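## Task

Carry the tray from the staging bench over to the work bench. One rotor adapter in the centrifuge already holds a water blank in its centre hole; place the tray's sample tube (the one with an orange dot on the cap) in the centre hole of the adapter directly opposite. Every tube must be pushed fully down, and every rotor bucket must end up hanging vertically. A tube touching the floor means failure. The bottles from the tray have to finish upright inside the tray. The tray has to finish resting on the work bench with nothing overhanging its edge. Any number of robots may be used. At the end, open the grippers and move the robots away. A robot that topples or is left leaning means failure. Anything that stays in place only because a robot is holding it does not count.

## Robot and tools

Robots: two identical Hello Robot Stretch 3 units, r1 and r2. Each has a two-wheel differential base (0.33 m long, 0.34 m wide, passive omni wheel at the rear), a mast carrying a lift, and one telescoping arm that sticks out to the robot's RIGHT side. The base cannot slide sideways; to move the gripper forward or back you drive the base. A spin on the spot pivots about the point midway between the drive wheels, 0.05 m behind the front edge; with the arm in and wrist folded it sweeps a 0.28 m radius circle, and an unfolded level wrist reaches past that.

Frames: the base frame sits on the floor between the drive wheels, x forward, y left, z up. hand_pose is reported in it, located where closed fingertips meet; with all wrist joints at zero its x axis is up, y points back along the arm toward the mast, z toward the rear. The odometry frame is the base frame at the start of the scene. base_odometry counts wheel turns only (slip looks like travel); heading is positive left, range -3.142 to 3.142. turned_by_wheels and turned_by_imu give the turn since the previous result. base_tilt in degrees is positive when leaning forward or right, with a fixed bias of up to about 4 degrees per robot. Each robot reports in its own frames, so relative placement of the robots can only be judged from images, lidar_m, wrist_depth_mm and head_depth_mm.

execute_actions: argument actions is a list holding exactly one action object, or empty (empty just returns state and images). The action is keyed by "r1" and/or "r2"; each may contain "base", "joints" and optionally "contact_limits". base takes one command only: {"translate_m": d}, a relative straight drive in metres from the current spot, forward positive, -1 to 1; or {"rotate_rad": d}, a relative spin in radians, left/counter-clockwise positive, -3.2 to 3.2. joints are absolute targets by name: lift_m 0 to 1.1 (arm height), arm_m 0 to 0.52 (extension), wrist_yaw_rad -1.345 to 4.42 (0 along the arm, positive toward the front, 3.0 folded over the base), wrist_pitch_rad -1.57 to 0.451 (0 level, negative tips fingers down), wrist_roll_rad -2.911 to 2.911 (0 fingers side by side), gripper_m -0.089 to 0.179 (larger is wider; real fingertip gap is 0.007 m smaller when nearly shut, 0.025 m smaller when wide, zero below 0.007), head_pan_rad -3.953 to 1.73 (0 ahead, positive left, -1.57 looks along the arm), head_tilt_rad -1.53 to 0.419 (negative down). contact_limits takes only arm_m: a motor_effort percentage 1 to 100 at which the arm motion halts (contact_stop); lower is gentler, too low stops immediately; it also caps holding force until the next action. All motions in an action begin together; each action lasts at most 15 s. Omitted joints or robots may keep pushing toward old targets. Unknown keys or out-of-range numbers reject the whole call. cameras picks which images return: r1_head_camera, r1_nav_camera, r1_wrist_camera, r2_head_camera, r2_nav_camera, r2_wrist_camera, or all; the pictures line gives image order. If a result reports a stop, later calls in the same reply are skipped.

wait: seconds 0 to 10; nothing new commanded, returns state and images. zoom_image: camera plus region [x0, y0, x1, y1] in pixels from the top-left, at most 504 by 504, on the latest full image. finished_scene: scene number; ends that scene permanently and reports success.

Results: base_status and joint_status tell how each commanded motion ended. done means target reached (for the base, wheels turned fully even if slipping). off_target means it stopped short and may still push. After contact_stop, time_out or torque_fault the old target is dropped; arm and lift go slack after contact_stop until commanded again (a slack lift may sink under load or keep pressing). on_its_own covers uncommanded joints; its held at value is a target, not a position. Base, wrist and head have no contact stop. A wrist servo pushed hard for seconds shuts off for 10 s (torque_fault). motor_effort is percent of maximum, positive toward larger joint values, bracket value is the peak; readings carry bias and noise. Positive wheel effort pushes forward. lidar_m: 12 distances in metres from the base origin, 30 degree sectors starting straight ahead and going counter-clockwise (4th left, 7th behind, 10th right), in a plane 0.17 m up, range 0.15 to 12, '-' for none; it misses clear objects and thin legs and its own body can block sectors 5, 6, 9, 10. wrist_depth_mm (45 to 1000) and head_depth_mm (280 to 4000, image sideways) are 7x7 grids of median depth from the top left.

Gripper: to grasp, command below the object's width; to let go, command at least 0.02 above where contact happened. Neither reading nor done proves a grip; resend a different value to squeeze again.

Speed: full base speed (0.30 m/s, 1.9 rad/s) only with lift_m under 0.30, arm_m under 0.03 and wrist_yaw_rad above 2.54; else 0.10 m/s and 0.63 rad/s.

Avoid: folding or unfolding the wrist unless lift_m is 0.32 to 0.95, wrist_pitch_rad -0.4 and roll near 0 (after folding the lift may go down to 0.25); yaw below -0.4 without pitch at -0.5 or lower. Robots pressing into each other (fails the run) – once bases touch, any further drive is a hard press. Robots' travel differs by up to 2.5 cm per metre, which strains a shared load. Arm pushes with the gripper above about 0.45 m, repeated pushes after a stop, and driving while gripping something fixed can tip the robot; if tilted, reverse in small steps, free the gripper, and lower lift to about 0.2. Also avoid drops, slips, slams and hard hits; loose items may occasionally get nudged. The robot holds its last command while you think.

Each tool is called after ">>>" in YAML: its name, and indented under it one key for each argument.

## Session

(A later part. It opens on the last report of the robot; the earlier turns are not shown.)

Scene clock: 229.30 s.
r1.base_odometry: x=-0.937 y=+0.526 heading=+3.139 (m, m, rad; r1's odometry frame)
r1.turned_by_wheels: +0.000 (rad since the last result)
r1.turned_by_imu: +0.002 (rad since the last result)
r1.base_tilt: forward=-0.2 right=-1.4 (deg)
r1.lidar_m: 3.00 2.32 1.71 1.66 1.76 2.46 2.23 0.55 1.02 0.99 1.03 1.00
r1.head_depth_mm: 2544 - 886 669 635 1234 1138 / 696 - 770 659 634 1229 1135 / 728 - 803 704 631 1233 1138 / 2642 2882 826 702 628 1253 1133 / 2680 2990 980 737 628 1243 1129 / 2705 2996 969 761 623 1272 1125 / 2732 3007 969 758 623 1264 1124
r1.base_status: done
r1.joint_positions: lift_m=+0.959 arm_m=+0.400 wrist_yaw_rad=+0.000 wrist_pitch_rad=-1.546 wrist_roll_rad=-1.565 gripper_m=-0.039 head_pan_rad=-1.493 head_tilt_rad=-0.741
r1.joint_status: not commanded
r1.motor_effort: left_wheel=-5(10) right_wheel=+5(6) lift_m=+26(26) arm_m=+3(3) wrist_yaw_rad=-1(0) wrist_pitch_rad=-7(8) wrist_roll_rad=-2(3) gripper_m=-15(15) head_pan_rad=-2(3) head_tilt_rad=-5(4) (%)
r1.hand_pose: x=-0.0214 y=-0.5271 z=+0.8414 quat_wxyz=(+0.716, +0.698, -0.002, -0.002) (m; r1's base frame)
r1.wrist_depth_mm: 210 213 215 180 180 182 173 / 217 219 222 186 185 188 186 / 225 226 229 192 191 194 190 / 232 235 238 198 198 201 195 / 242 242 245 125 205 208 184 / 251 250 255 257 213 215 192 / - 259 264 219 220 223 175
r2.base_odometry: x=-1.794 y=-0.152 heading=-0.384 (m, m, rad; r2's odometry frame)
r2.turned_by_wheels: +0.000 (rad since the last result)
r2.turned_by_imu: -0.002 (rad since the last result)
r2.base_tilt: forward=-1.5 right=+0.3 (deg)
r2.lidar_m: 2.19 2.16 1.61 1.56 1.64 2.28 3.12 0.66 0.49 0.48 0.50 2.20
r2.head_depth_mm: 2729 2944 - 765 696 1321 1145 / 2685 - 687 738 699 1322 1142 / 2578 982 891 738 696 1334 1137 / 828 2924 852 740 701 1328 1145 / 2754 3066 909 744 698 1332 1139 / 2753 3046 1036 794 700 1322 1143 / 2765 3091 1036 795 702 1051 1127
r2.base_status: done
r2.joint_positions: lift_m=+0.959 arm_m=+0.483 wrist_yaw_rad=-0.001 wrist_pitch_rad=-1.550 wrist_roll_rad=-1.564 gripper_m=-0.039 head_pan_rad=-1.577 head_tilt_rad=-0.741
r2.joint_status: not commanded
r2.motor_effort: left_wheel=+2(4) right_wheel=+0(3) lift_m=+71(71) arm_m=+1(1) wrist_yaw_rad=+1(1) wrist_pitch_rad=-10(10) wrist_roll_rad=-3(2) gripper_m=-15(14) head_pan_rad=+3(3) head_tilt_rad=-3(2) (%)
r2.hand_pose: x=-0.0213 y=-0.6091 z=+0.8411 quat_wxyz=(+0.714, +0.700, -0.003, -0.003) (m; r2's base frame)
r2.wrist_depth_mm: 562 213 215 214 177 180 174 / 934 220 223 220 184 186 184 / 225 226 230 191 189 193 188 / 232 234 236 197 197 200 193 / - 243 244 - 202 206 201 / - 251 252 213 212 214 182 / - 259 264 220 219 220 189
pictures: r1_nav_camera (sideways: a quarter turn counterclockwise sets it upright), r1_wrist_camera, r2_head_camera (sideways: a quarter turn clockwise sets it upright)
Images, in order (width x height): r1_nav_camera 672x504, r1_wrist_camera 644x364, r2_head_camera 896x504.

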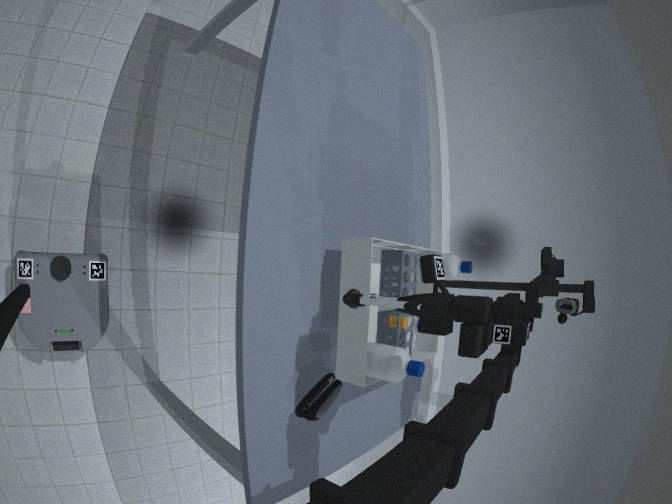

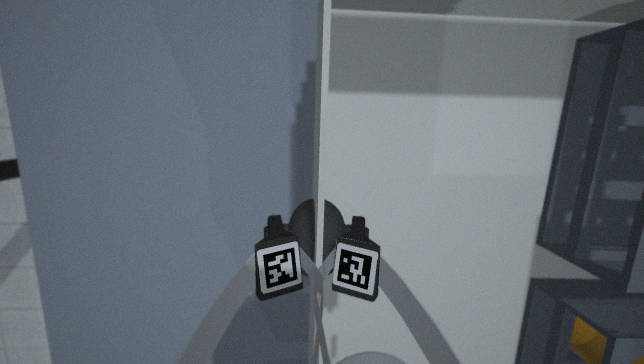

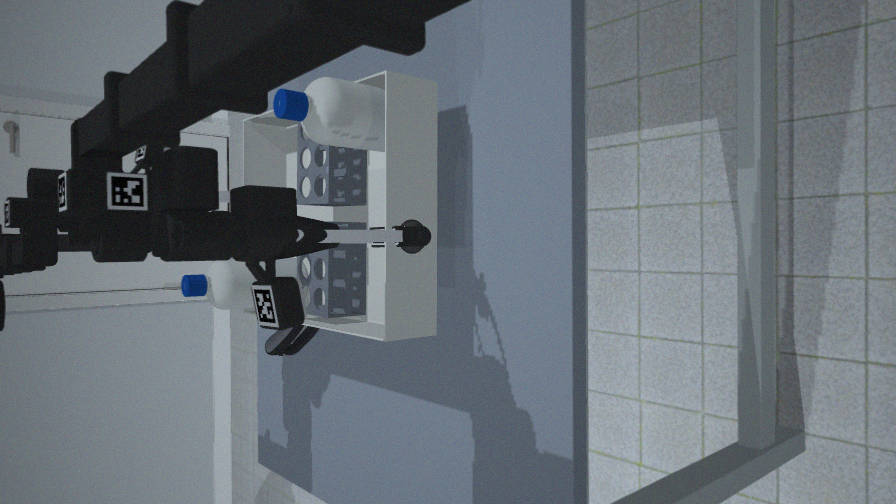

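>>> execute_actions:
  actions:
    - {"r1":{"joints":{"lift_m":1.04}},"r2":{"joints":{"lift_m":1.04}}}
  cameras: []

>>> execute_actions:
  actions:
    - {"r1":{"base":{"translate_m":-0.6}},"r2":{"base":{"translate_m":0.6}}}
  cameras: ["r1_nav_camera","r2_head_camera"]

>>> execute_actions:
  actions:
    - {"r1":{"base":{"translate_m":-0.6}},"r2":{"base":{"translate_m":0.6}}}
  cameras: ["r1_nav_camera","r2_nav_camera","r1_wrist_camera","r2_wrist_camera"]

Scene clock: 236.10 s.
r1.base_odometry: x=-0.937 y=+0.526 heading=+3.139 (m, m, rad; r1's odometry frame)
r1.turned_by_wheels: +0.000 (rad since the last result)
r1.turned_by_imu: +0.001 (rad since the last result)
r1.base_tilt: forward=-0.2 right=-1.4 (deg)
r1.lidar_m: 3.00 2.31 1.71 1.66 1.76 2.47 2.23 0.55 1.02 0.99 1.04 1.00
r1.head_depth_mm: 2588 2834 551 709 636 1231 1143 / - 880 705 728 634 1229 1136 / 2569 - 726 724 630 1225 1137 / 2645 812 726 724 629 1249 1128 / 2669 2977 941 763 626 1248 1132 / 2711 2972 970 763 624 1260 1128 / 2713 3024 970 755 623 1269 1120
r1.base_status: not commanded
r1.joint_positions: lift_m=+1.039 arm_m=+0.400 wrist_yaw_rad=+0.000 wrist_pitch_rad=-1.546 wrist_roll_rad=-1.565 gripper_m=-0.039 head_pan_rad=-1.493 head_tilt_rad=-0.741
r1.joint_status: all done
r1.motor_effort: left_wheel=-5(5) right_wheel=+5(5) lift_m=+26(29) arm_m=+3(3) wrist_yaw_rad=+0(0) wrist_pitch_rad=-8(8) wrist_roll_rad=-2(2) gripper_m=-16(14) head_pan_rad=-2(2) head_tilt_rad=-5(5) (%)
r1.hand_pose: x=-0.0214 y=-0.5271 z=+0.9214 quat_wxyz=(+0.716, +0.698, -0.002, -0.002) (m; r1's base frame)
r1.wrist_depth_mm: - 286 288 180 181 182 173 / - 296 299 186 186 188 186 / - 305 310 191 191 195 191 / - 315 320 198 199 201 196 / - 327 330 125 205 208 183 / - 342 340 347 213 215 192 / - 351 355 220 220 223 175
r2.base_odometry: x=-1.794 y=-0.152 heading=-0.384 (m, m, rad; r2's odometry frame)
r2.turned_by_wheels: +0.000 (rad since the last result)
r2.turned_by_imu: +0.000 (rad since the last result)
r2.base_tilt: forward=-1.5 right=+0.3 (deg)
r2.lidar_m: 2.19 2.16 1.61 1.56 1.63 2.29 3.10 0.66 0.49 0.48 0.50 2.21
r2.head_depth_mm: - 3017 1022 788 695 1324 1140 / 2820 2900 653 787 698 1323 1143 / - 957 791 791 698 1315 1135 / 2720 851 789 789 700 1328 1137 / 2742 2977 791 794 702 1325 1146 / 2739 3089 1036 794 704 1330 1146 / 2741 3132 1038 798 703 1046 1135
r2.base_status: not commanded
r2.joint_positions: lift_m=+1.039 arm_m=+0.483 wrist_yaw_rad=-0.001 wrist_pitch_rad=-1.550 wrist_roll_rad=-1.564 gripper_m=-0.039 head_pan_rad=-1.577 head_tilt_rad=-0.741
r2.joint_status: all done
r2.motor_effort: left_wheel=+1(1) right_wheel=-1(0) lift_m=+72(72) arm_m=+1(1) wrist_yaw_rad=+0(2) wrist_pitch_rad=-9(10) wrist_roll_rad=-2(3) gripper_m=-15(14) head_pan_rad=+3(3) head_tilt_rad=-3(3) (%)
r2.hand_pose: x=-0.0213 y=-0.6091 z=+0.9211 quat_wxyz=(+0.714, +0.700, -0.003, -0.003) (m; r2's base frame)
r2.wrist_depth_mm: 994 290 290 290 178 180 175 / - 300 300 297 184 185 184 / - 305 309 191 190 192 188 / - 317 318 197 197 199 194 / - 331 329 - 204 207 201 / - - 340 213 212 213 182 / - - 355 220 219 220 189
pictures: none
No camera images: the call's "cameras" was empty. Leave "cameras" out to get every camera's image.

Scene clock: 243.73 s.
r1.base_odometry: x=-0.337 y=+0.524 heading=+3.139 (m, m, rad; r1's odometry frame)
r1.turned_by_wheels: +0.000 (rad since the last result)
r1.turned_by_imu: +0.004 (rad since the last result)
r1.base_tilt: forward=-0.3 right=-1.4 (deg)
r1.lidar_m: 1.57 2.34 1.73 1.69 1.78 2.51 1.64 1.87 3.11 0.97 0.34 1.43
r1.head_depth_mm: 2605 2802 548 1730 1563 1319 1139 / - 879 706 1780 1555 1318 1134 / 2562 - 725 1742 1541 1310 1136 / 2623 811 725 1713 1547 1304 1130 / 2678 2967 937 762 645 835 1087 / 2699 3000 973 760 625 1218 1128 / 2714 3012 967 758 622 1242 1119
r1.base_status: done
r1.joint_positions: lift_m=+1.039 arm_m=+0.400 wrist_yaw_rad=-0.001 wrist_pitch_rad=-1.546 wrist_roll_rad=-1.565 gripper_m=-0.039 head_pan_rad=-1.493 head_tilt_rad=-0.741
r1.joint_status: not commanded
r1.motor_effort: left_wheel=-5(8) right_wheel=+5(7) lift_m=+26(26) arm_m=+3(3) wrist_yaw_rad=+1(1) wrist_pitch_rad=-8(8) wrist_roll_rad=-2(2) gripper_m=-15(16) head_pan_rad=-2(3) head_tilt_rad=-4(6) (%)
r1.hand_pose: x=-0.0214 y=-0.5271 z=+0.9214 quat_wxyz=(+0.716, +0.698, -0.002, -0.002) (m; r1's base frame)
r1.wrist_depth_mm: 969 286 292 180 180 182 171 / - 304 298 186 185 188 186 / - - - 192 191 195 191 / - - - 199 198 202 196 / - - - - 205 208 191 / - - - 212 213 215 188 / - - - 218 220 223 176
r2.base_odometry: x=-1.238 y=-0.376 heading=-0.384 (m, m, rad; r2's odometry frame)
r2.turned_by_wheels: +0.000 (rad since the last result)
r2.turned_by_imu: -0.003 (rad since the last result)
r2.base_tilt: forward=-1.5 right=+0.3 (deg)
r2.lidar_m: 2.12 2.14 1.59 1.54 1.61 2.25 3.69 0.68 0.53 1.15 3.36 1.62
r2.head_depth_mm: - 3035 1021 787 752 1320 1138 / 2749 2986 650 876 1520 1073 1141 / - 960 787 1814 1563 1321 1140 / 2748 853 790 1788 1582 1329 1144 / 2750 2972 791 1884 1563 1325 1157 / 2743 3103 2518 1935 1573 1332 1143 / 2758 3068 2566 1921 1580 1328 1148
r2.base_status: done
r2.joint_positions: lift_m=+1.039 arm_m=+0.483 wrist_yaw_rad=-0.002 wrist_pitch_rad=-1.555 wrist_roll_rad=-1.564 gripper_m=-0.039 head_pan_rad=-1.577 head_tilt_rad=-0.741
r2.joint_status: not commanded
r2.motor_effort: left_wheel=+2(6) right_wheel=+0(3) lift_m=+72(71) arm_m=+1(1) wrist_yaw_rad=+1(2) wrist_pitch_rad=-8(10) wrist_roll_rad=-2(2) gripper_m=-14(14) head_pan_rad=+3(3) head_tilt_rad=-3(3) (%)
r2.hand_pose: x=-0.0213 y=-0.6079 z=+0.9212 quat_wxyz=(+0.712, +0.702, -0.003, -0.003) (m; r2's base frame)
r2.wrist_depth_mm: 990 - - - 178 180 174 / - - - 185 184 186 183 / - - - 191 191 192 188 / - - - 197 197 198 193 / - - - - 203 205 200 / - - - 212 212 213 183 / - - 355 219 219 221 187
pictures: r1_nav_camera (sideways: a quarter turn counterclockwise sets it upright), r2_head_camera (sideways: a quarter turn clockwise sets it upright)
Images, in order (width x height): r1_nav_camera 672x504, r2_head_camera 896x504.

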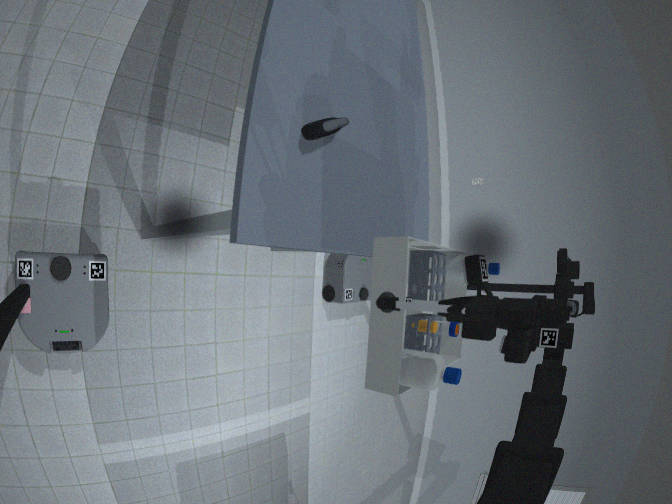

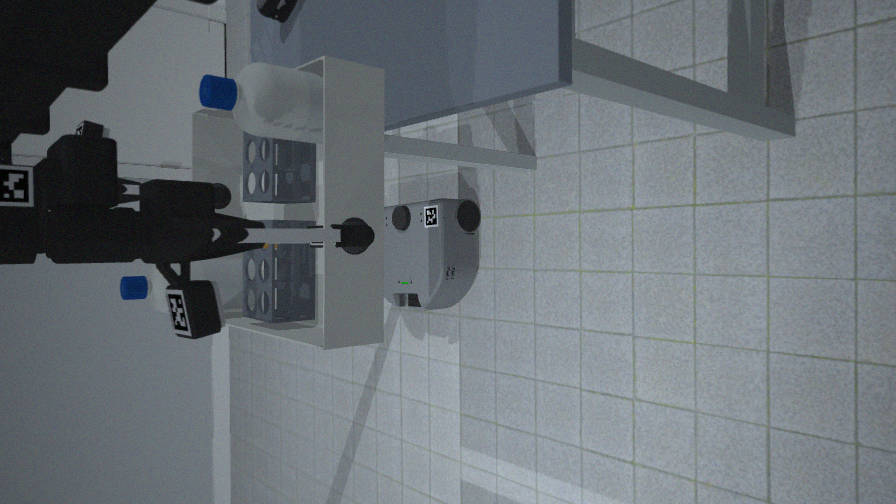

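Scene clock: 251.37 s.
r1.base_odometry: x=+0.263 y=+0.522 heading=+3.139 (m, m, rad; r1's odometry frame)
r1.turned_by_wheels: +0.000 (rad since the last result)
r1.turned_by_imu: +0.004 (rad since the last result)
r1.base_tilt: forward=-0.2 right=-1.3 (deg)
r1.lidar_m: 2.15 2.34 1.77 1.72 1.80 2.55 1.06 1.06 3.10 1.47 1.18 0.78
r1.head_depth_mm: 2596 2793 544 1742 1562 1311 1144 / - 875 704 1770 1554 1308 1137 / 2534 - 720 1753 1545 1309 1131 / 2628 809 725 1769 1540 1301 1132 / 2642 2937 2314 1867 1532 1305 1129 / 2653 2953 2382 1858 1532 1301 1126 / 2719 2962 2391 1859 1525 1295 1125
r1.base_status: done
r1.joint_positions: lift_m=+1.039 arm_m=+0.400 wrist_yaw_rad=-0.001 wrist_pitch_rad=-1.553 wrist_roll_rad=-1.565 gripper_m=-0.039 head_pan_rad=-1.493 head_tilt_rad=-0.741
r1.joint_status: not commanded
r1.motor_effort: left_wheel=-5(11) right_wheel=+5(7) lift_m=+26(26) arm_m=+3(3) wrist_yaw_rad=+2(1) wrist_pitch_rad=-4(8) wrist_roll_rad=-2(2) gripper_m=-16(16) head_pan_rad=-2(3) head_tilt_rad=-5(5) (%)
r1.hand_pose: x=-0.0213 y=-0.5251 z=+0.9216 quat_wxyz=(+0.713, +0.701, -0.002, -0.003) (m; r1's base frame)
r1.wrist_depth_mm: 992 - - 180 179 182 169 / - - - 186 186 188 185 / - - - 192 191 193 189 / - - - 198 198 201 194 / - - - - 204 207 183 / - - - 212 212 213 188 / - - - 218 220 221 177
r2.base_odometry: x=-0.681 y=-0.601 heading=-0.384 (m, m, rad; r2's odometry frame)
r2.turned_by_wheels: +0.000 (rad since the last result)
r2.turned_by_imu: -0.003 (rad since the last result)
r2.base_tilt: forward=-1.5 right=+0.3 (deg)
r2.lidar_m: 2.16 2.12 1.58 1.53 1.60 2.23 1.84 0.95 1.40 1.47 1.48 1.06
r2.head_depth_mm: - 3026 2518 1912 1553 1322 1143 / 2827 2988 644 1955 1569 1320 1136 / - 960 792 1883 1570 1325 1139 / 2760 848 786 1782 1570 1334 1141 / 2772 3007 791 1879 1565 1329 1141 / 2761 3061 2566 1950 1566 1329 1150 / 2717 3065 2572 1949 1578 1333 1148
r2.base_status: done
r2.joint_positions: lift_m=+1.039 arm_m=+0.483 wrist_yaw_rad=-0.002 wrist_pitch_rad=-1.563 wrist_roll_rad=-1.564 gripper_m=-0.039 head_pan_rad=-1.577 head_tilt_rad=-0.741
r2.joint_status: not commanded
r2.motor_effort: left_wheel=+2(7) right_wheel=-1(4) lift_m=+71(71) arm_m=+1(1) wrist_yaw_rad=+2(2) wrist_pitch_rad=-4(7) wrist_roll_rad=-3(2) gripper_m=-15(15) head_pan_rad=+3(2) head_tilt_rad=-4(3) (%)
r2.hand_pose: x=-0.0213 y=-0.6058 z=+0.9213 quat_wxyz=(+0.710, +0.705, -0.003, -0.003) (m; r2's base frame)
r2.wrist_depth_mm: - - - - 178 178 177 / - - - 185 183 184 182 / - - - 192 190 191 186 / - - - 197 196 196 191 / - - - - 203 205 199 / - - - 212 211 211 184 / - - - 219 217 218 185
pictures: r1_nav_camera (sideways: a quarter turn counterclockwise sets it upright), r1_wrist_camera, r2_nav_camera (sideways: a quarter turn counterclockwise sets it upright), r2_wrist_camera
Images, in order (width x height): r1_nav_camera 672x504, r1_wrist_camera 644x364, r2_nav_camera 672x504, r2_wrist_camera 644x364.

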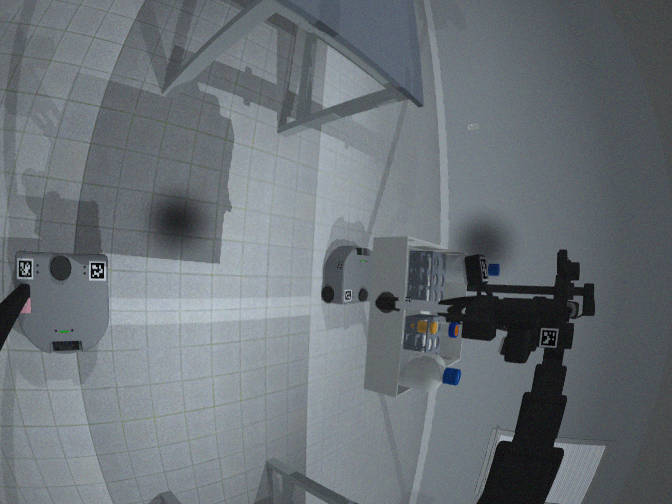

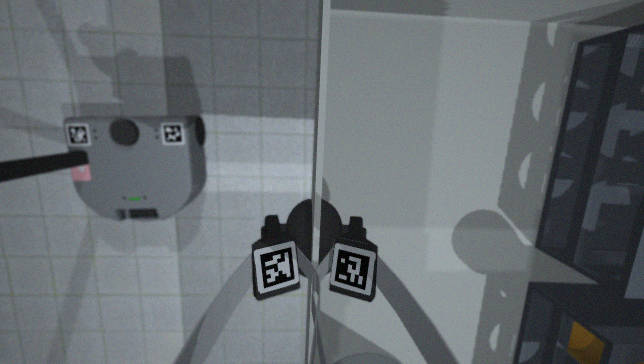

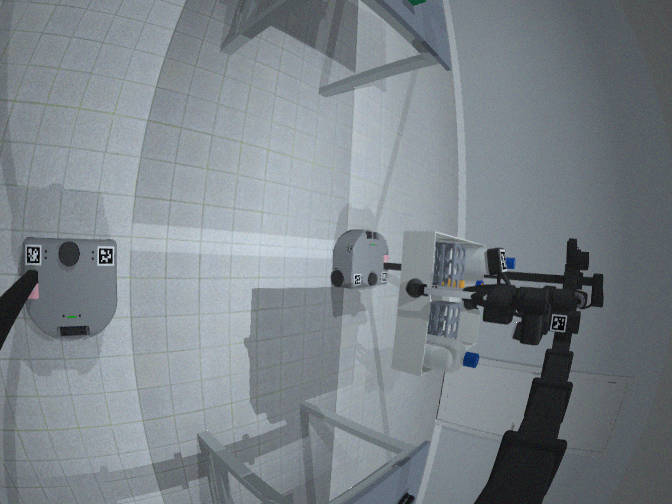

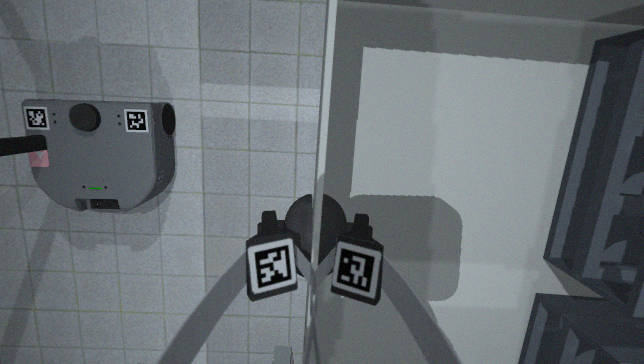

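>>> execute_actions:
  actions:
    - {"r1":{"base":{"translate_m":-0.6}},"r2":{"base":{"translate_m":0.6},"joints":{"arm_m":0.489}}}
  cameras: ["r1_nav_camera","r2_nav_camera","r1_wrist_camera","r2_wrist_camera"]

Scene clock: 265.33 s.
r1.base_odometry: x=+0.863 y=+0.520 heading=+3.138 (m, m, rad; r1's odometry frame)
r1.turned_by_wheels: +0.000 (rad since the last result)
r1.turned_by_imu: +0.004 (rad since the last result)
r1.base_tilt: forward=-0.3 right=-1.4 (deg)
r1.lidar_m: 1.34 2.36 1.79 1.74 1.83 2.57 1.85 0.50 1.01 1.46 3.13 1.35
r1.head_depth_mm: 2511 2750 540 1734 1482 1318 1141 / - 876 703 1726 1552 1311 1138 / 2532 - 715 1752 1545 1312 1134 / 2580 801 724 1760 1538 1308 1132 / 2633 2936 2299 1815 1535 1296 1128 / 2672 2963 2390 1869 1537 1307 1123 / 2694 2963 2391 1846 1526 1292 1120
r1.base_status: done
r1.joint_positions: lift_m=+1.039 arm_m=+0.400 wrist_yaw_rad=-0.002 wrist_pitch_rad=-1.562 wrist_roll_rad=-1.565 gripper_m=-0.039 head_pan_rad=-1.493 head_tilt_rad=-0.741
r1.joint_status: not commanded
r1.motor_effort: left_wheel=-5(12) right_wheel=+4(7) lift_m=+26(26) arm_m=+3(3) wrist_yaw_rad=+2(2) wrist_pitch_rad=+0(4) wrist_roll_rad=-2(2) gripper_m=-18(17) head_pan_rad=-2(3) head_tilt_rad=-5(3) (%)
r1.hand_pose: x=-0.0213 y=-0.5230 z=+0.9218 quat_wxyz=(+0.710, +0.704, -0.002, -0.003) (m; r1's base frame)
r1.wrist_depth_mm: - - - 180 179 180 166 / - - - 186 185 187 184 / - - - 192 191 192 188 / - - - 197 197 199 193 / - - - 162 205 204 195 / - - - 213 212 213 188 / - - - 219 219 220 178
r2.base_odometry: x=-0.125 y=-0.826 heading=-0.384 (m, m, rad; r2's odometry frame)
r2.turned_by_wheels: +0.000 (rad since the last result)
r2.turned_by_imu: -0.002 (rad since the last result)
r2.base_tilt: forward=-1.5 right=+0.3 (deg)
r2.lidar_m: 2.51 2.11 1.56 1.52 1.58 2.21 1.90 1.49 3.33 1.20 0.61 0.76
r2.head_depth_mm: - 3145 2404 1920 1569 1313 1140 / 2862 2954 643 1938 1579 1322 1144 / - 959 777 1859 1567 1315 1145 / 2796 842 781 1761 1573 1320 1150 / 2762 2978 789 1877 1583 1335 1138 / 2757 3095 2343 1809 1578 1332 1140 / 2766 3093 1039 1777 1580 1082 1145
r2.base_status: done
r2.joint_positions: lift_m=+1.039 arm_m=+0.489 wrist_yaw_rad=-0.002 wrist_pitch_rad=-1.584 wrist_roll_rad=-1.564 gripper_m=-0.039 head_pan_rad=-1.577 head_tilt_rad=-0.741
r2.joint_status: all done
r2.motor_effort: left_wheel=+3(5) right_wheel=-2(3) lift_m=+71(72) arm_m=+4(4) wrist_yaw_rad=+4(1) wrist_pitch_rad=+6(6) wrist_roll_rad=-2(2) gripper_m=-16(17) head_pan_rad=+3(2) head_tilt_rad=-4(3) (%)
r2.hand_pose: x=-0.0213 y=-0.6063 z=+0.9218 quat_wxyz=(+0.702, +0.712, -0.003, -0.003) (m; r2's base frame)
r2.wrist_depth_mm: - - - 179 177 176 174 / - - - 185 183 183 178 / - - - 191 189 189 183 / - - - 197 195 195 188 / - - - - 202 202 195 / - - - 212 210 209 175 / - - - 218 217 217 182
pictures: r1_nav_camera (sideways: a quarter turn counterclockwise sets it upright), r1_wrist_camera, r2_nav_camera (sideways: a quarter turn counterclockwise sets it upright), r2_wrist_camera
Images, in order (width x height): r1_nav_camera 672x504, r1_wrist_camera 644x364, r2_nav_camera 672x504, r2_wrist_camera 644x364.

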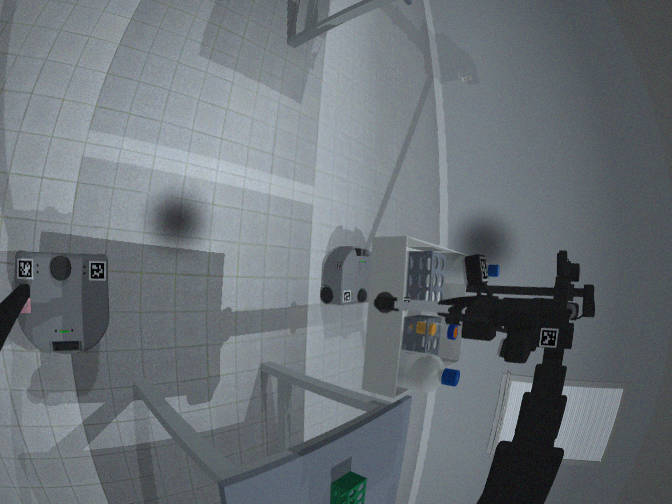

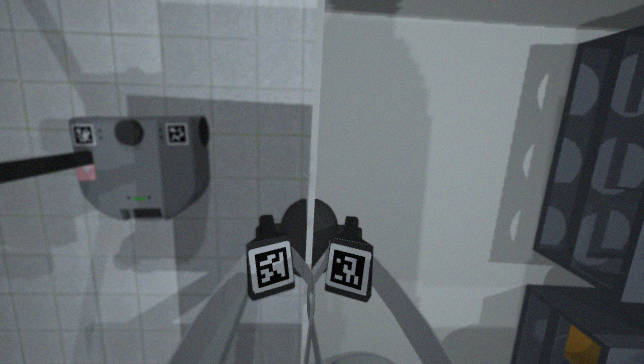

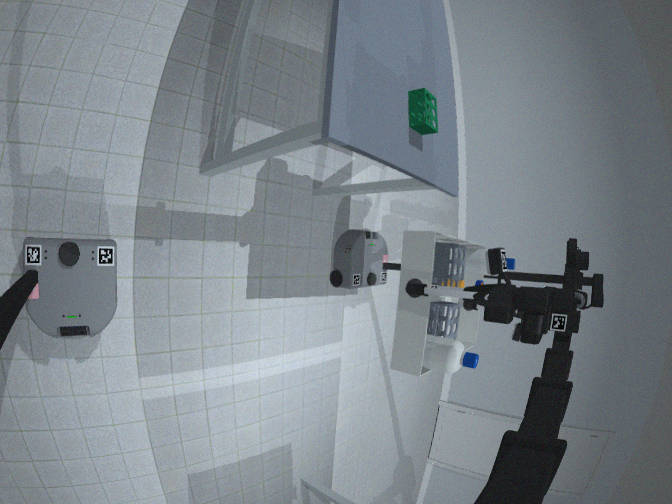

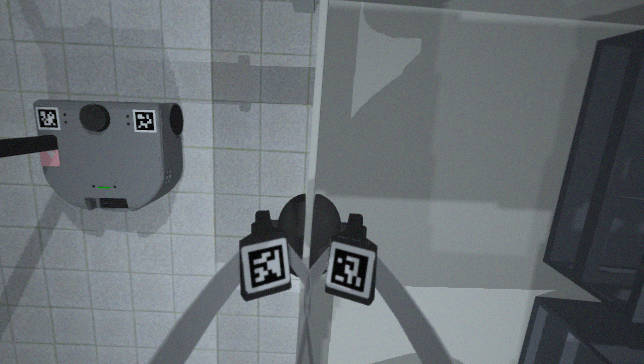

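>>> execute_actions:
  actions:
    - {"r1":{"joints":{"arm_m":0.395,"lift_m":1.07,"head_pan_rad":-2.5,"head_tilt_rad":-0.6}},"r2":{"joints":{"arm_m":0.478,"lift_m":1.07,"head_pan_rad":-0.6,"head_tilt_rad":-0.6}}}
  cameras: ["r1_head_camera","r2_head_camera"]

Scene clock: 276.93 s.
r1.base_odometry: x=+0.863 y=+0.520 heading=+3.138 (m, m, rad; r1's odometry frame)
r1.turned_by_wheels: +0.000 (rad since the last result)
r1.turned_by_imu: +0.001 (rad since the last result)
r1.base_tilt: forward=-0.4 right=-1.4 (deg)
r1.lidar_m: 1.34 2.36 1.79 1.74 1.83 2.58 1.85 0.51 1.01 1.46 3.13 1.34
r1.head_depth_mm: 1855 - - - 1641 1420 1199 / 3563 - - - 1674 1422 1191 / 3820 - - - 762 1410 1194 / - - - 841 733 906 1118 / - - - 875 1566 1406 1188 / - - - 902 1617 1403 1180 / - - - 949 1424 1400 1179
r1.base_status: not commanded
r1.joint_positions: lift_m=+1.069 arm_m=+0.395 wrist_yaw_rad=-0.002 wrist_pitch_rad=-1.555 wrist_roll_rad=-1.565 gripper_m=-0.039 head_pan_rad=-2.493 head_tilt_rad=-0.606
r1.joint_status: all done
r1.motor_effort: left_wheel=-6(6) right_wheel=+5(5) lift_m=+26(26) arm_m=-3(3) wrist_yaw_rad=+2(2) wrist_pitch_rad=-4(4) wrist_roll_rad=-2(3) gripper_m=-15(17) head_pan_rad=-2(32) head_tilt_rad=+2(18) (%)
r1.hand_pose: x=-0.0213 y=-0.5205 z=+0.9516 quat_wxyz=(+0.713, +0.702, -0.002, -0.003) (m; r1's base frame)
r1.wrist_depth_mm: - - - 180 180 182 168 / - - - 186 185 187 184 / - - - 192 191 194 189 / - - - 197 198 200 195 / - - - - 205 206 201 / - - - 212 212 214 189 / - - - 219 218 221 178
r2.base_odometry: x=-0.125 y=-0.826 heading=-0.384 (m, m, rad; r2's odometry frame)
r2.turned_by_wheels: +0.000 (rad since the last result)
r2.turned_by_imu: +0.000 (rad since the last result)
r2.base_tilt: forward=-1.5 right=+0.3 (deg)
r2.lidar_m: 2.50 2.11 1.57 1.52 1.58 2.20 1.91 1.49 3.34 1.20 0.61 0.76
r2.head_depth_mm: 3386 3646 1352 942 775 1359 1198 / 3647 - 1355 948 821 1353 1124 / - - 1376 953 1767 1353 1207 / 3970 - 1373 1102 1773 1407 1204 / 3713 3789 1383 2240 1704 1443 1208 / 3505 2446 1604 2167 1773 1440 1210 / 3183 1979 2354 2347 1790 1457 1213
r2.base_status: not commanded
r2.joint_positions: lift_m=+1.069 arm_m=+0.478 wrist_yaw_rad=-0.002 wrist_pitch_rad=-1.566 wrist_roll_rad=-1.564 gripper_m=-0.039 head_pan_rad=-0.607 head_tilt_rad=-0.606
r2.joint_status: all done
r2.motor_effort: left_wheel=+2(3) right_wheel=-1(2) lift_m=+71(75) arm_m=-4(4) wrist_yaw_rad=+2(1) wrist_pitch_rad=-2(6) wrist_roll_rad=-2(2) gripper_m=-14(16) head_pan_rad=+3(35) head_tilt_rad=+1(11) (%)
r2.hand_pose: x=-0.0213 y=-0.6005 z=+0.9514 quat_wxyz=(+0.709, +0.706, -0.003, -0.003) (m; r2's base frame)
r2.wrist_depth_mm: - - - - 178 180 176 / - - - - 183 184 182 / - - - 191 189 191 186 / - - - 196 196 197 191 / - - - - 203 204 200 / - - - 213 211 211 185 / - - - 220 219 219 184
pictures: r1_head_camera (sideways: a quarter turn clockwise sets it upright), r2_head_camera (sideways: a quarter turn clockwise sets it upright)
Images, in order (width x height): r1_head_camera 896x504, r2_head_camera 896x504.

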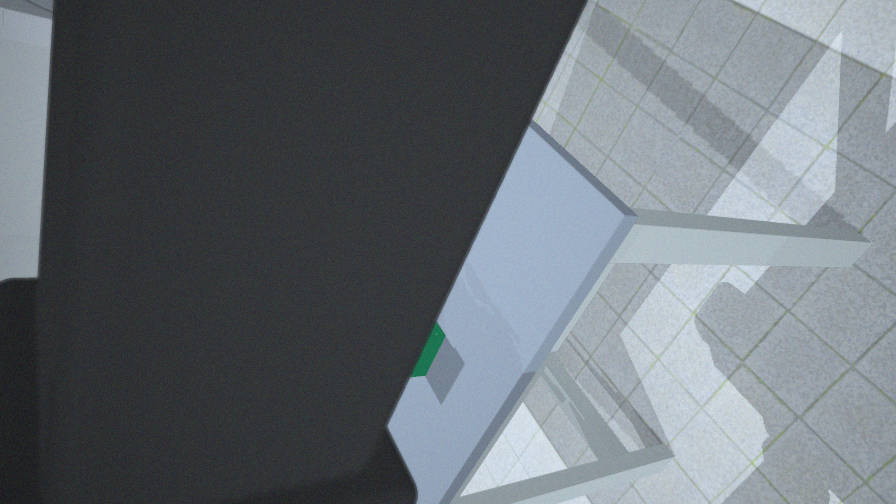

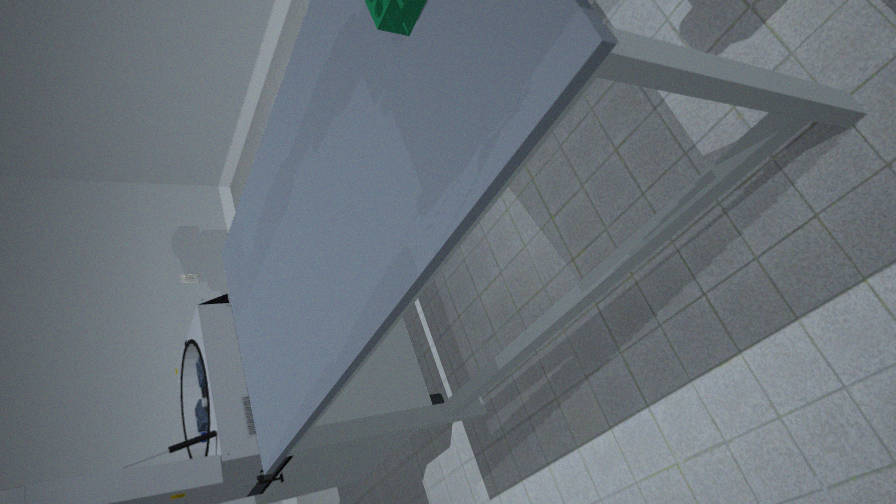

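>>> execute_actions:
  actions:
    - {"r1":{"base":{"translate_m":-0.6},"joints":{"arm_m":0.39}},"r2":{"base":{"translate_m":0.6},"joints":{"arm_m":0.472}}}
  cameras: ["r1_nav_camera","r2_nav_camera"]

>>> execute_actions:
  actions:
    - {"r1":{"base":{"translate_m":-0.55},"joints":{"arm_m":0.385,"head_pan_rad":-1.57}},"r2":{"base":{"translate_m":0.55},"joints":{"arm_m":0.468,"head_pan_rad":-1.57}}}
  cameras: ["r1_nav_camera","r2_nav_camera"]

Scene clock: 290.03 s.
r1.base_odometry: x=+1.463 y=+0.518 heading=+3.138 (m, m, rad; r1's odometry frame)
r1.turned_by_wheels: +0.000 (rad since the last result)
r1.turned_by_imu: +0.005 (rad since the last result)
r1.base_tilt: forward=-0.3 right=-1.4 (deg)
r1.lidar_m: 1.92 2.41 1.81 1.77 1.85 2.61 1.26 1.24 0.93 0.90 0.29 2.11
r1.head_depth_mm: 1635 - - - 1634 1413 1200 / 1433 - - - 1632 1410 1198 / 3272 - - - 737 1410 1191 / - - - 844 710 629 1196 / - - - 874 708 578 1161 / - - - 889 705 575 498 / - - - 870 700 574 485
r1.base_status: done
r1.joint_positions: lift_m=+1.069 arm_m=+0.390 wrist_yaw_rad=-0.002 wrist_pitch_rad=-1.551 wrist_roll_rad=-1.564 gripper_m=-0.039 head_pan_rad=-2.493 head_tilt_rad=-0.606
r1.joint_status: all done
r1.motor_effort: left_wheel=-6(11) right_wheel=+6(8) lift_m=+26(26) arm_m=-3(5) wrist_yaw_rad=+2(2) wrist_pitch_rad=-5(11) wrist_roll_rad=-2(2) gripper_m=-16(16) head_pan_rad=-3(3) head_tilt_rad=+4(3) (%)
r1.hand_pose: x=-0.0213 y=-0.5163 z=+0.9515 quat_wxyz=(+0.714, +0.700, -0.003, -0.003) (m; r1's base frame)
r1.wrist_depth_mm: 315 314 318 180 180 182 166 / 325 325 329 186 185 188 186 / 338 335 340 192 192 194 189 / 349 346 352 198 198 201 195 / - 361 364 - 205 207 189 / - 370 378 212 211 214 189 / - 385 392 218 220 221 180
r2.base_odometry: x=+0.431 y=-1.050 heading=-0.384 (m, m, rad; r2's odometry frame)
r2.turned_by_wheels: +0.000 (rad since the last result)
r2.turned_by_imu: -0.003 (rad since the last result)
r2.base_tilt: forward=-1.5 right=+0.3 (deg)
r2.lidar_m: 3.25 2.10 1.55 1.50 1.57 2.18 2.07 2.08 0.55 0.53 0.56 0.78
r2.head_depth_mm: 3380 3686 1364 940 751 1429 1208 / 3721 - 1367 944 1610 1434 1154 / 3534 - 1379 989 1764 1354 1202 / 3341 3541 1376 1107 1779 1393 1207 / 3181 3288 1383 1567 1677 1435 1217 / 1327 1445 1749 2048 1766 1448 1219 / 1455 1725 3085 2381 1779 1446 1212
r2.base_status: done
r2.joint_positions: lift_m=+1.069 arm_m=+0.472 wrist_yaw_rad=-0.002 wrist_pitch_rad=-1.561 wrist_roll_rad=-1.564 gripper_m=-0.039 head_pan_rad=-0.607 head_tilt_rad=-0.606
r2.joint_status: all done
r2.motor_effort: left_wheel=+2(7) right_wheel=+0(4) lift_m=+71(71) arm_m=-4(6) wrist_yaw_rad=+3(2) wrist_pitch_rad=-5(10) wrist_roll_rad=-2(2) gripper_m=-14(15) head_pan_rad=+3(3) head_tilt_rad=+3(2) (%)
r2.hand_pose: x=-0.0213 y=-0.5958 z=+0.9513 quat_wxyz=(+0.710, +0.704, -0.003, -0.003) (m; r2's base frame)
r2.wrist_depth_mm: - - 322 317 178 179 173 / - - 333 326 184 185 182 / - - 342 191 189 191 187 / - - 356 196 196 198 192 / - - - - 203 205 199 / - - - 212 212 212 186 / - - 394 221 218 219 185
pictures: r1_nav_camera (sideways: a quarter turn counterclockwise sets it upright), r2_nav_camera (sideways: a quarter turn counterclockwise sets it upright)
Images, in order (width x height): r1_nav_camera 672x504, r2_nav_camera 672x504.

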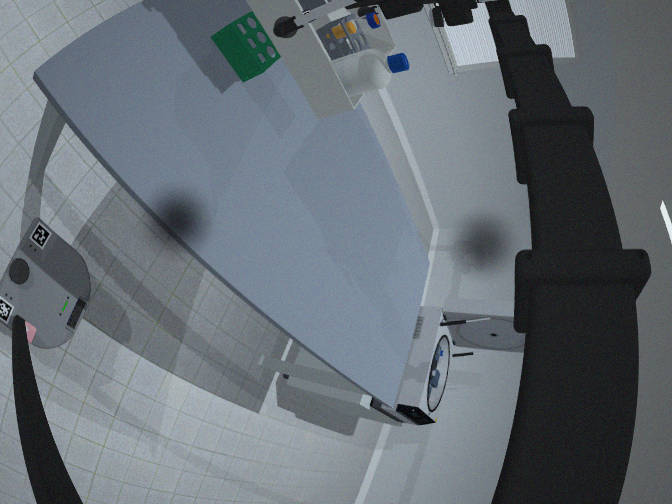

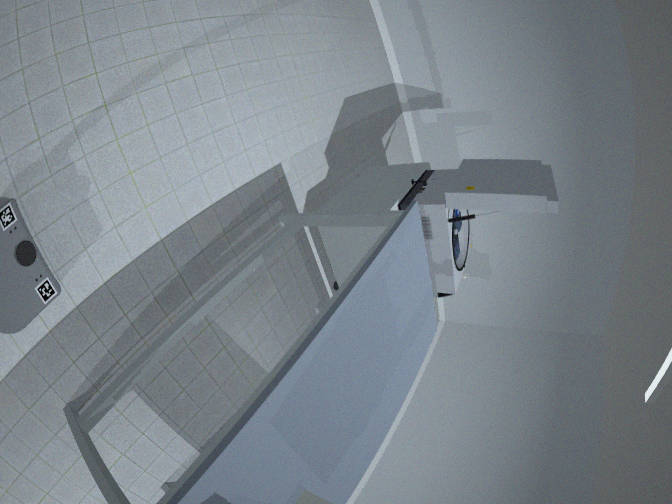

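Scene clock: 297.27 s.
r1.base_odometry: x=+2.013 y=+0.516 heading=+3.138 (m, m, rad; r1's odometry frame)
r1.turned_by_wheels: +0.000 (rad since the last result)
r1.turned_by_imu: +0.004 (rad since the last result)
r1.base_tilt: forward=-0.2 right=-1.4 (deg)
r1.lidar_m: 2.46 2.43 1.84 1.79 1.87 2.65 0.91 0.74 0.91 0.88 0.93 0.72
r1.head_depth_mm: - 2820 2962 859 717 584 493 / - 2816 739 567 715 584 492 / - - 751 587 711 581 491 / 1827 2660 784 594 709 579 489 / 2510 2769 780 597 707 575 488 / 2529 2786 2990 872 704 577 486 / 2527 2843 3020 905 702 573 486
r1.base_status: done
r1.joint_positions: lift_m=+1.069 arm_m=+0.385 wrist_yaw_rad=-0.003 wrist_pitch_rad=-1.555 wrist_roll_rad=-1.563 gripper_m=-0.039 head_pan_rad=-1.577 head_tilt_rad=-0.606
r1.joint_status: all done
r1.motor_effort: left_wheel=-6(13) right_wheel=+5(7) lift_m=+26(26) arm_m=-3(5) wrist_yaw_rad=+3(3) wrist_pitch_rad=-3(10) wrist_roll_rad=-3(3) gripper_m=-16(16) head_pan_rad=+3(26) head_tilt_rad=+2(3) (%)
r1.hand_pose: x=-0.0213 y=-0.5102 z=+0.9516 quat_wxyz=(+0.712, +0.702, -0.003, -0.004) (m; r1's base frame)
r1.wrist_depth_mm: 315 315 319 180 179 181 164 / 324 325 330 186 185 187 185 / 335 334 339 192 191 194 188 / 345 348 353 198 198 200 194 / 362 359 361 - 204 206 201 / - 372 377 213 212 214 181 / - 388 394 217 221 221 180
r2.base_odometry: x=+0.941 y=-1.256 heading=-0.384 (m, m, rad; r2's odometry frame)
r2.turned_by_wheels: +0.000 (rad since the last result)
r2.turned_by_imu: -0.002 (rad since the last result)
r2.base_tilt: forward=-1.5 right=+0.3 (deg)
r2.lidar_m: 2.70 2.09 1.55 1.49 1.56 2.16 2.61 0.76 0.56 0.54 0.57 0.79
r2.head_depth_mm: - 3102 1277 874 749 1424 1154 / 2650 3056 638 652 750 1423 1151 / 2611 3110 868 780 750 1429 1156 / 1241 2949 802 816 753 1429 1162 / 2702 3057 1228 845 753 1433 1156 / 2767 3021 3239 960 736 1435 1156 / 2761 3075 3211 960 735 1435 1163
r2.base_status: done
r2.joint_positions: lift_m=+1.069 arm_m=+0.468 wrist_yaw_rad=-0.002 wrist_pitch_rad=-1.565 wrist_roll_rad=-1.564 gripper_m=-0.039 head_pan_rad=-1.563 head_tilt_rad=-0.606
r2.joint_status: all done
r2.motor_effort: left_wheel=+1(6) right_wheel=+0(4) lift_m=+71(71) arm_m=-4(7) wrist_yaw_rad=+3(2) wrist_pitch_rad=-3(9) wrist_roll_rad=-2(2) gripper_m=-15(15) head_pan_rad=-4(37) head_tilt_rad=+2(2) (%)
r2.hand_pose: x=-0.0213 y=-0.5907 z=+0.9514 quat_wxyz=(+0.709, +0.705, -0.003, -0.003) (m; r2's base frame)
r2.wrist_depth_mm: - - - 319 177 178 173 / - - - 328 184 185 182 / - - - 191 189 190 186 / - - - 197 196 197 192 / - - - - 203 204 198 / - - - 213 210 211 178 / - - 401 219 218 219 185
pictures: r1_nav_camera (sideways: a quarter turn counterclockwise sets it upright), r2_nav_camera (sideways: a quarter turn counterclockwise sets it upright)
Images, in order (width x height): r1_nav_camera 672x504, r2_nav_camera 672x504.

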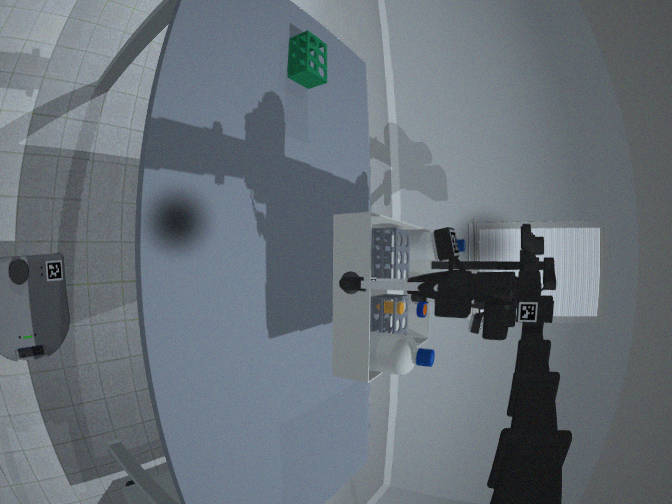

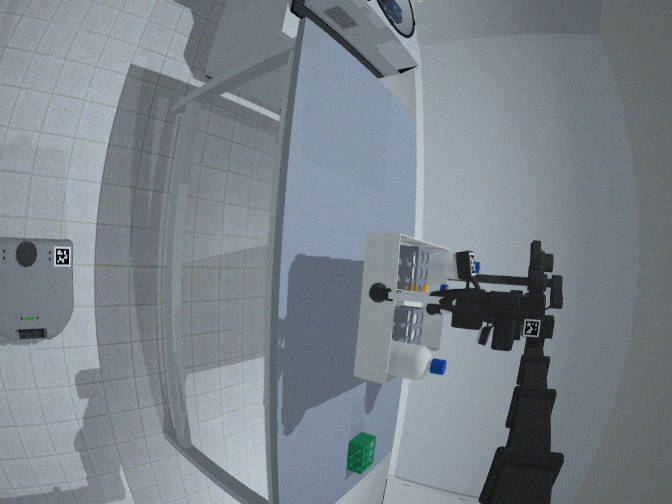

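>>> execute_actions:
  actions:
    - {"r1":{"joints":{"lift_m":0.93}},"r2":{"joints":{"lift_m":0.93}}}
  cameras: []

>>> execute_actions:
  actions:
    - {"r1":{"joints":{"lift_m":0.918}},"r2":{"joints":{"lift_m":0.918}}}
  cameras: ["r1_wrist_camera","r2_wrist_camera"]

Scene clock: 309.77 s.
r1.base_odometry: x=+2.013 y=+0.516 heading=+3.138 (m, m, rad; r1's odometry frame)
r1.turned_by_wheels: +0.000 (rad since the last result)
r1.turned_by_imu: +0.001 (rad since the last result)
r1.base_tilt: forward=-0.2 right=-1.4 (deg)
r1.lidar_m: 2.46 2.43 1.83 1.79 1.87 2.65 0.91 0.73 0.91 0.88 0.93 0.72
r1.head_depth_mm: 2497 2760 3015 - - 583 494 / 2495 2789 - 619 652 581 492 / 2502 773 - 791 663 581 490 / 1303 2675 1930 822 666 580 490 / 2502 2845 2991 842 664 575 488 / 2508 2809 3012 906 704 576 487 / 2520 2825 3023 899 703 574 485
r1.base_status: not commanded
r1.joint_positions: lift_m=+0.930 arm_m=+0.385 wrist_yaw_rad=-0.003 wrist_pitch_rad=-1.556 wrist_roll_rad=-1.563 gripper_m=-0.039 head_pan_rad=-1.577 head_tilt_rad=-0.606
r1.joint_status: all done
r1.motor_effort: left_wheel=-6(6) right_wheel=+6(6) lift_m=+18(22) arm_m=-2(2) wrist_yaw_rad=+3(3) wrist_pitch_rad=-3(3) wrist_roll_rad=-3(3) gripper_m=-17(16) head_pan_rad=+2(2) head_tilt_rad=+2(2) (%)
r1.hand_pose: x=-0.0213 y=-0.5102 z=+0.8121 quat_wxyz=(+0.712, +0.702, -0.003, -0.004) (m; r1's base frame)
r1.wrist_depth_mm: 186 187 189 181 179 181 164 / 191 193 194 186 185 188 185 / 197 199 202 191 191 194 188 / 205 206 208 199 197 200 193 / 211 214 215 - 205 206 201 / 218 220 223 213 212 214 189 / 227 229 233 218 220 222 180
r2.base_odometry: x=+0.941 y=-1.256 heading=-0.384 (m, m, rad; r2's odometry frame)
r2.turned_by_wheels: +0.000 (rad since the last result)
r2.turned_by_imu: +0.000 (rad since the last result)
r2.base_tilt: forward=-1.5 right=+0.2 (deg)
r2.lidar_m: 2.69 2.09 1.55 1.49 1.56 2.15 2.61 0.76 0.56 0.54 0.57 0.79
r2.head_depth_mm: 2729 3072 3297 - 748 1434 1148 / 2758 3010 - 704 722 1433 1155 / 2660 853 - 854 727 1439 1153 / 2629 1496 3210 858 730 1430 1151 / 2682 3035 3281 898 730 1444 1154 / 2791 3056 3275 963 732 1439 1153 / 2774 3040 3271 961 735 1438 1163
r2.base_status: not commanded
r2.joint_positions: lift_m=+0.930 arm_m=+0.468 wrist_yaw_rad=-0.002 wrist_pitch_rad=-1.565 wrist_roll_rad=-1.564 gripper_m=-0.039 head_pan_rad=-1.563 head_tilt_rad=-0.606
r2.joint_status: all done
r2.motor_effort: left_wheel=+2(1) right_wheel=+0(0) lift_m=+28(66) arm_m=-4(4) wrist_yaw_rad=+2(1) wrist_pitch_rad=-3(3) wrist_roll_rad=-2(3) gripper_m=-14(14) head_pan_rad=-3(3) head_tilt_rad=+2(2) (%)
r2.hand_pose: x=-0.0213 y=-0.5907 z=+0.8127 quat_wxyz=(+0.709, +0.705, -0.003, -0.003) (m; r2's base frame)
r2.wrist_depth_mm: 916 918 189 188 178 179 173 / 923 947 194 193 183 184 182 / - - 202 191 189 190 187 / - - 207 197 196 197 191 / - - 214 - 203 204 198 / - - 222 212 210 212 179 / - - 231 219 219 218 186
pictures: none
No camera images: the call's "cameras" was empty. Leave "cameras" out to get every camera's image.

Scene clock: 310.53 s.
r1.base_odometry: x=+2.013 y=+0.516 heading=+3.138 (m, m, rad; r1's odometry frame)
r1.turned_by_wheels: +0.000 (rad since the last result)
r1.turned_by_imu: +0.000 (rad since the last result)
r1.base_tilt: forward=-0.2 right=-1.4 (deg)
r1.lidar_m: 2.46 2.44 1.84 1.79 1.88 2.65 0.91 0.73 0.91 0.88 0.93 0.72
r1.head_depth_mm: 2460 2778 3008 - - 569 494 / 2472 2794 - 625 653 581 491 / 2455 788 - 843 667 581 491 / 1316 2647 2986 808 667 579 490 / 2489 2799 2981 880 672 578 488 / 2491 2787 3032 909 706 575 488 / 2513 2813 3027 900 702 574 485
r1.base_status: not commanded
r1.joint_positions: lift_m=+0.918 arm_m=+0.385 wrist_yaw_rad=-0.003 wrist_pitch_rad=-1.556 wrist_roll_rad=-1.563 gripper_m=-0.039 head_pan_rad=-1.577 head_tilt_rad=-0.606
r1.joint_status: all done
r1.motor_effort: left_wheel=-6(5) right_wheel=+5(6) lift_m=+18(15) arm_m=-2(2) wrist_yaw_rad=+3(2) wrist_pitch_rad=-3(3) wrist_roll_rad=-3(4) gripper_m=-16(17) head_pan_rad=+2(3) head_tilt_rad=+3(3) (%)
r1.hand_pose: x=-0.0213 y=-0.5101 z=+0.8002 quat_wxyz=(+0.712, +0.702, -0.003, -0.004) (m; r1's base frame)
r1.wrist_depth_mm: 175 176 178 177 178 181 164 / 180 182 183 183 184 186 183 / 186 188 189 190 192 193 188 / 193 194 196 196 197 199 193 / 199 201 202 - 204 206 201 / 206 207 209 213 212 214 191 / 214 215 218 216 220 221 180
r2.base_odometry: x=+0.941 y=-1.256 heading=-0.384 (m, m, rad; r2's odometry frame)
r2.turned_by_wheels: +0.000 (rad since the last result)
r2.turned_by_imu: +0.000 (rad since the last result)
r2.base_tilt: forward=-1.5 right=+0.3 (deg)
r2.lidar_m: 2.69 2.10 1.55 1.50 1.56 2.16 2.61 0.76 0.56 0.54 0.57 0.79
r2.head_depth_mm: 2711 3065 3266 - 750 1427 1151 / 2735 3030 - 711 721 1432 1145 / 2628 2969 - 869 726 1444 1155 / 2647 1527 3175 860 729 1439 1155 / 2684 3021 3226 923 734 1441 1158 / 2746 3042 3235 962 735 1442 1156 / 2704 3116 3296 968 736 1453 1164
r2.base_status: not commanded
r2.joint_positions: lift_m=+0.918 arm_m=+0.468 wrist_yaw_rad=-0.002 wrist_pitch_rad=-1.565 wrist_roll_rad=-1.564 gripper_m=-0.039 head_pan_rad=-1.563 head_tilt_rad=-0.606
r2.joint_status: all done
r2.motor_effort: left_wheel=+1(1) right_wheel=+0(0) lift_m=+26(26) arm_m=-4(4) wrist_yaw_rad=+2(1) wrist_pitch_rad=-2(2) wrist_roll_rad=-2(2) gripper_m=-15(14) head_pan_rad=-3(3) head_tilt_rad=+2(3) (%)
r2.hand_pose: x=-0.0213 y=-0.5905 z=+0.8008 quat_wxyz=(+0.709, +0.705, -0.003, -0.004) (m; r2's base frame)
r2.wrist_depth_mm: 897 891 179 178 178 179 172 / 915 916 183 183 184 185 182 / - 192 190 190 190 191 187 / - 996 196 196 197 198 191 / - - 203 - 203 204 198 / - - 209 212 210 212 178 / - - 218 218 217 218 184
pictures: r1_wrist_camera, r2_wrist_camera
Images, in order (width x height): r1_wrist_camera 644x364, r2_wrist_camera 644x364.

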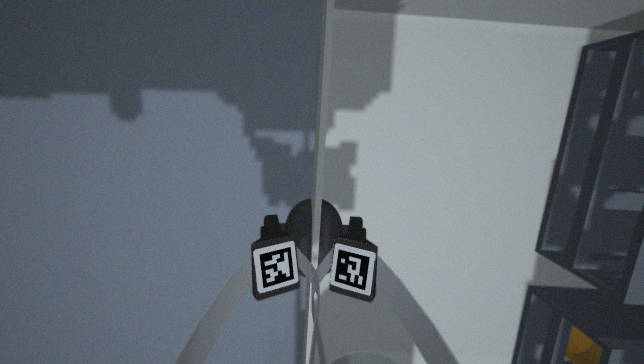

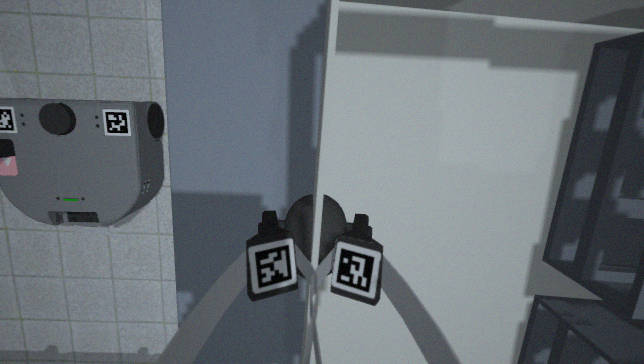

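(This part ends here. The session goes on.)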